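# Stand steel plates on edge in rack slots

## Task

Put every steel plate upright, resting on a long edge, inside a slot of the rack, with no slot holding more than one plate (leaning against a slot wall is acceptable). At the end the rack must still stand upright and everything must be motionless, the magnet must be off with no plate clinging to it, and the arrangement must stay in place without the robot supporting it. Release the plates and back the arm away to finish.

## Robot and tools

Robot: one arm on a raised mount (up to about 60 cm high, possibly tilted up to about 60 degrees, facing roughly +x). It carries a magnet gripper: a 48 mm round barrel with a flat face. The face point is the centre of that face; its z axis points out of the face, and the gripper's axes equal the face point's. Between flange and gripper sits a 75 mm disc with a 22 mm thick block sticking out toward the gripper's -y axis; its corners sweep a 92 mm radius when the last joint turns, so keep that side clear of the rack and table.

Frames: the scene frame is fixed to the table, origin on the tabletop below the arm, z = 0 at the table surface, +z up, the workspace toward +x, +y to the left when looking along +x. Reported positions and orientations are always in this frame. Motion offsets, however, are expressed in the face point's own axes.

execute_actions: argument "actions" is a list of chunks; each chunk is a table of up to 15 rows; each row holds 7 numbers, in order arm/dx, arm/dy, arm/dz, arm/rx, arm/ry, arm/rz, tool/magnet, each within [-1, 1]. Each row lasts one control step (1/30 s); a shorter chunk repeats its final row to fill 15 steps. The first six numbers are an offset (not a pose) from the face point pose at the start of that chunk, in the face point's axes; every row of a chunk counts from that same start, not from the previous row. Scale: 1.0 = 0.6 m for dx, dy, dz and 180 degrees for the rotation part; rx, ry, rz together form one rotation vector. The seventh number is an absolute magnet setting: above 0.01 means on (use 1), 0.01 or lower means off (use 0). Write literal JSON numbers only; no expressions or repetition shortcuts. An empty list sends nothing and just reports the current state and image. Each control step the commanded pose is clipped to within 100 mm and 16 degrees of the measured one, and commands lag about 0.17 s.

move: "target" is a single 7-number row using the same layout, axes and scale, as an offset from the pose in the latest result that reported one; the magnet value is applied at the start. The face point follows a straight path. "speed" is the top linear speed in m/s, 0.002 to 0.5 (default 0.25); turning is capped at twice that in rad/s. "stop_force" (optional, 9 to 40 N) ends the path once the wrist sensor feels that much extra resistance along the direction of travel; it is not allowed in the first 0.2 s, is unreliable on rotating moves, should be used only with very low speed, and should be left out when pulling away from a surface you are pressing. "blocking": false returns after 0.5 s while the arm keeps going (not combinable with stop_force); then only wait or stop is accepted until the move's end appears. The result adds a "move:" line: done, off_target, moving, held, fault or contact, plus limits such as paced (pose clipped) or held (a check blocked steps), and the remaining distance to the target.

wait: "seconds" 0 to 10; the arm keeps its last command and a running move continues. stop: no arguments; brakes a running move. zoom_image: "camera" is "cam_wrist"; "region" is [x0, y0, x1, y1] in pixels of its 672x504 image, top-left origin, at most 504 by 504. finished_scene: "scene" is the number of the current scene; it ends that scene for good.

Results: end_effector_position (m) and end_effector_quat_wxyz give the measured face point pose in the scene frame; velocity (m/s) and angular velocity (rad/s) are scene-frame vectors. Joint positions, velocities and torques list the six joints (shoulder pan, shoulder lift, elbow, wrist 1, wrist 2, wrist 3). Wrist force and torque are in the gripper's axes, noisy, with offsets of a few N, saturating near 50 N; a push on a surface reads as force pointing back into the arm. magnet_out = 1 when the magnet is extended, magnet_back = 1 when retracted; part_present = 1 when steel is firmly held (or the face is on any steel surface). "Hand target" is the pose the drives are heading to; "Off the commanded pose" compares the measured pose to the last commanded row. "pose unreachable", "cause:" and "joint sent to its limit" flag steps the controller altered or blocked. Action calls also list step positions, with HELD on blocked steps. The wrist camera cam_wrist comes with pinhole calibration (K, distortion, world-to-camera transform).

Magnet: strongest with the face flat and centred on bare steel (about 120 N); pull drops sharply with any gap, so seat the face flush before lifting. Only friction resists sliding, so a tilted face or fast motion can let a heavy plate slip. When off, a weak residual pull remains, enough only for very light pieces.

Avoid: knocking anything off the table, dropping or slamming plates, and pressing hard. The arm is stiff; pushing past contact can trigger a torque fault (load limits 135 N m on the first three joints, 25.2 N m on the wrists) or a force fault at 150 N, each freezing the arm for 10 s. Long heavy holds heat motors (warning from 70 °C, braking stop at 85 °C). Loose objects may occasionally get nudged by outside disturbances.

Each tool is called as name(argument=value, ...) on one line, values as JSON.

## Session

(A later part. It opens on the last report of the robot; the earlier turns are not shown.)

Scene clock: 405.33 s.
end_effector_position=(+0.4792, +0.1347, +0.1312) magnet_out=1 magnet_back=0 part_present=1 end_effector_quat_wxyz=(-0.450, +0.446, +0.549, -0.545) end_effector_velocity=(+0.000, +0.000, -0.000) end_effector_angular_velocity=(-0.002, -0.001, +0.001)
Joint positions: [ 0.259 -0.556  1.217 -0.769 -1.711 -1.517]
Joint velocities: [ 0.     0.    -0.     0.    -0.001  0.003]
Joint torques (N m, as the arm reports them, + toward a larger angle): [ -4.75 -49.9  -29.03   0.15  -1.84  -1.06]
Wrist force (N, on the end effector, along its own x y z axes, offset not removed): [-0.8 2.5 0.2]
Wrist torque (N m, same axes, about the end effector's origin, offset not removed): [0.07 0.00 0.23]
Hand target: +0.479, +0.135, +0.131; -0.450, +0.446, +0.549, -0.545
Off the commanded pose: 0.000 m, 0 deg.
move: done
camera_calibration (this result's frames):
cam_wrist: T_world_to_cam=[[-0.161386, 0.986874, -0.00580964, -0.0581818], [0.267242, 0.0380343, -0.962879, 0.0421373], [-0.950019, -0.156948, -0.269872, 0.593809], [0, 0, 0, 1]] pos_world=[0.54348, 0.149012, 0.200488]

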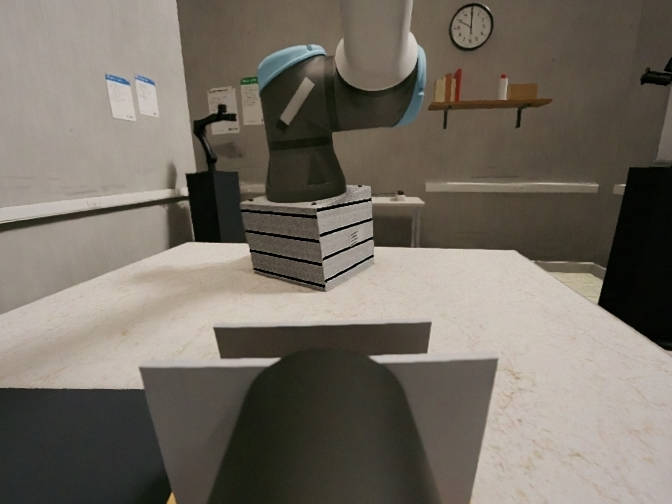

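move(target=[0,0.018,0,0,0,0,1], speed=0.012, stop_force=9)

move(target=[0,0.015,0,0,0,0,1], speed=0.003, stop_force=9)

Scene clock: 407.97 s.
end_effector_position=(+0.4792, +0.1348, +0.1205) magnet_out=1 magnet_back=0 part_present=1 end_effector_quat_wxyz=(-0.450, +0.446, +0.549, -0.545) end_effector_velocity=(+0.000, +0.000, -0.002) end_effector_angular_velocity=(-0.001, -0.001, -0.000)
Joint positions: [ 0.258 -0.537  1.21  -0.781 -1.712 -1.517]
Joint velocities: [ 0.     0.003 -0.001 -0.002  0.     0.002]
Joint torques (N m, as the arm reports them, + toward a larger angle): [ -6.46 -48.6  -31.3    0.12  -1.73  -1.28]
Wrist force (N, on the end effector, along its own x y z axes, offset not removed): [-2.0 5.0 4.0]
Wrist torque (N m, same axes, about the end effector's origin, offset not removed): [0.15 0.15 0.03]
Hand target: +0.479, +0.135, +0.120; -0.450, +0.446, +0.549, -0.545
Off the commanded pose: 0.000 m, 0 deg.
move: done
camera_calibration (this result's frames):
cam_wrist: T_world_to_cam=[[-0.161386, 0.986874, -0.00580957, -0.0583166], [0.267243, 0.0380344, -0.962878, 0.0318715], [-0.950019, -0.156947, -0.269873, 0.59094], [0, 0, 0, 1]] pos_world=[0.543475, 0.149085, 0.189828]

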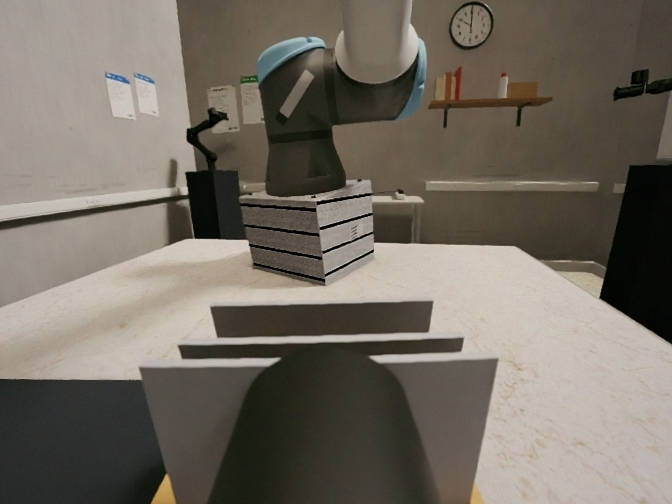

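Scene clock: 410.10 s.
end_effector_position=(+0.4793, +0.1348, +0.1152) magnet_out=1 magnet_back=0 part_present=1 end_effector_quat_wxyz=(-0.450, +0.446, +0.549, -0.545) end_effector_velocity=(+0.000, -0.000, +0.000) end_effector_angular_velocity=(+0.000, -0.001, -0.002)
Joint positions: [ 0.257 -0.528  1.207 -0.787 -1.712 -1.517]
Joint velocities: [-0.001 -0.    -0.     0.     0.001 -0.   ]
Joint torques (N m, as the arm reports them, + toward a larger angle): [ -4.72 -58.78 -17.01  -0.3   -1.98  -0.13]
Wrist force (N, on the end effector, along its own x y z axes, offset not removed): [2.9 -8.1 1.1]
Wrist torque (N m, same axes, about the end effector's origin, offset not removed): [0.56 -0.13 -0.59]
Hand target: +0.479, +0.135, +0.115; -0.450, +0.446, +0.549, -0.545
Off the commanded pose: 0.004 m, 0 deg.
move: contact
camera_calibration (this result's frames):
cam_wrist: T_world_to_cam=[[-0.161368, 0.986877, -0.00579098, -0.0583855], [0.267366, 0.0380679, -0.962843, 0.0266788], [-0.949987, -0.15692, -0.27, 0.589559], [0, 0, 0, 1]] pos_world=[0.543519, 0.149117, 0.18453]

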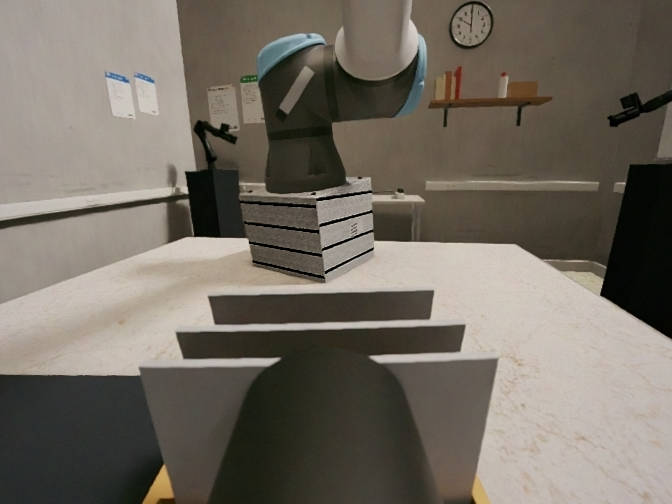

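execute_actions(actions=[[[0,-0.0005,0,0,0,0,0]]])

move(target=[0,-0.08,-0.15,0,0,0,0], speed=0.12)

Scene clock: 412.40 s.
end_effector_position=(+0.4792, +0.1348, +0.1155) magnet_out=0 magnet_back=1 part_present=0 end_effector_quat_wxyz=(-0.450, +0.446, +0.549, -0.545) end_effector_velocity=(-0.000, -0.000, +0.000) end_effector_angular_velocity=(+0.002, +0.000, +0.001)
Joint positions: [ 0.257 -0.528  1.207 -0.787 -1.712 -1.517]
Joint velocities: [ 0.    -0.     0.    -0.    -0.    -0.002]
Joint torques (N m, as the arm reports them, + toward a larger angle): [ 10.16 -65.63  -4.15   4.13   0.58  -0.57]
Wrist force (N, on the end effector, along its own x y z axes, offset not removed): [-0.8 1.1 1.7]
Wrist torque (N m, same axes, about the end effector's origin, offset not removed): [0.05 0.04 0.16]
Hand target: +0.479, +0.135, +0.115; -0.450, +0.446, +0.549, -0.545
Off the commanded pose: 0.000 m, 0 deg.
Step readings (end_effector_position):
0: (+0.4792, +0.1348, +0.1153)
1: (+0.4792, +0.1348, +0.1153)
2: (+0.4792, +0.1348, +0.1153)
4: (+0.4792, +0.1348, +0.1154)
8: (+0.4792, +0.1348, +0.1155)
15: end_effector_position above
camera_calibration (this result's frames):
cam_wrist: T_world_to_cam=[[-0.16137, 0.986877, -0.00582862, -0.0583617], [0.26734, 0.0380275, -0.962852, 0.0269838], [-0.949994, -0.156933, -0.269968, 0.589628], [0, 0, 0, 1]] pos_world=[0.543512, 0.149102, 0.184822]

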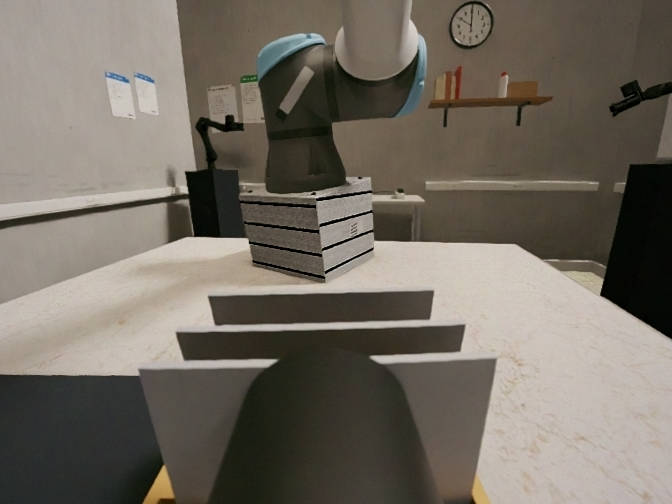

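Scene clock: 413.70 s.
end_effector_position=(+0.5673, +0.1521, +0.1635) magnet_out=0 magnet_back=1 part_present=0 end_effector_quat_wxyz=(-0.450, +0.446, +0.549, -0.545) end_effector_velocity=(+0.002, -0.001, +0.000) end_effector_angular_velocity=(-0.001, +0.001, +0.000)
Joint positions: [ 0.277 -0.399  0.764 -0.473 -1.692 -1.515]
Joint velocities: [-0.002  0.006 -0.014  0.009 -0.002  0.   ]
Joint torques (N m, as the arm reports them, + toward a larger angle): [ 16.86 -54.55 -35.2    4.34   2.52   1.72]
Wrist force (N, on the end effector, along its own x y z axes, offset not removed): [1.0 4.8 -4.1]
Wrist torque (N m, same axes, about the end effector's origin, offset not removed): [0.53 -0.20 0.23]
Hand target: +0.567, +0.152, +0.164; -0.450, +0.446, +0.549, -0.545
Off the commanded pose: 0.000 m, 0 deg.
move: done
camera_calibration (this result's frames):
cam_wrist: T_world_to_cam=[[-0.161349, 0.98688, -0.00581879, -0.0609376], [0.267475, 0.0380539, -0.962813, 0.0489674], [-0.94996, -0.156906, -0.270106, 0.688989], [0, 0, 0, 1]] pos_world=[0.631582, 0.166381, 0.232892]

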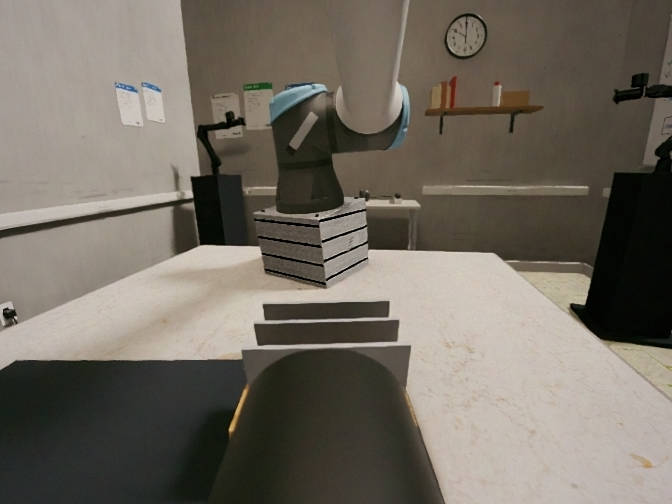

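All three plates are standing in the rack and the arm is clear.

finished_scene(scene=1)

The scene is finished: the task was done.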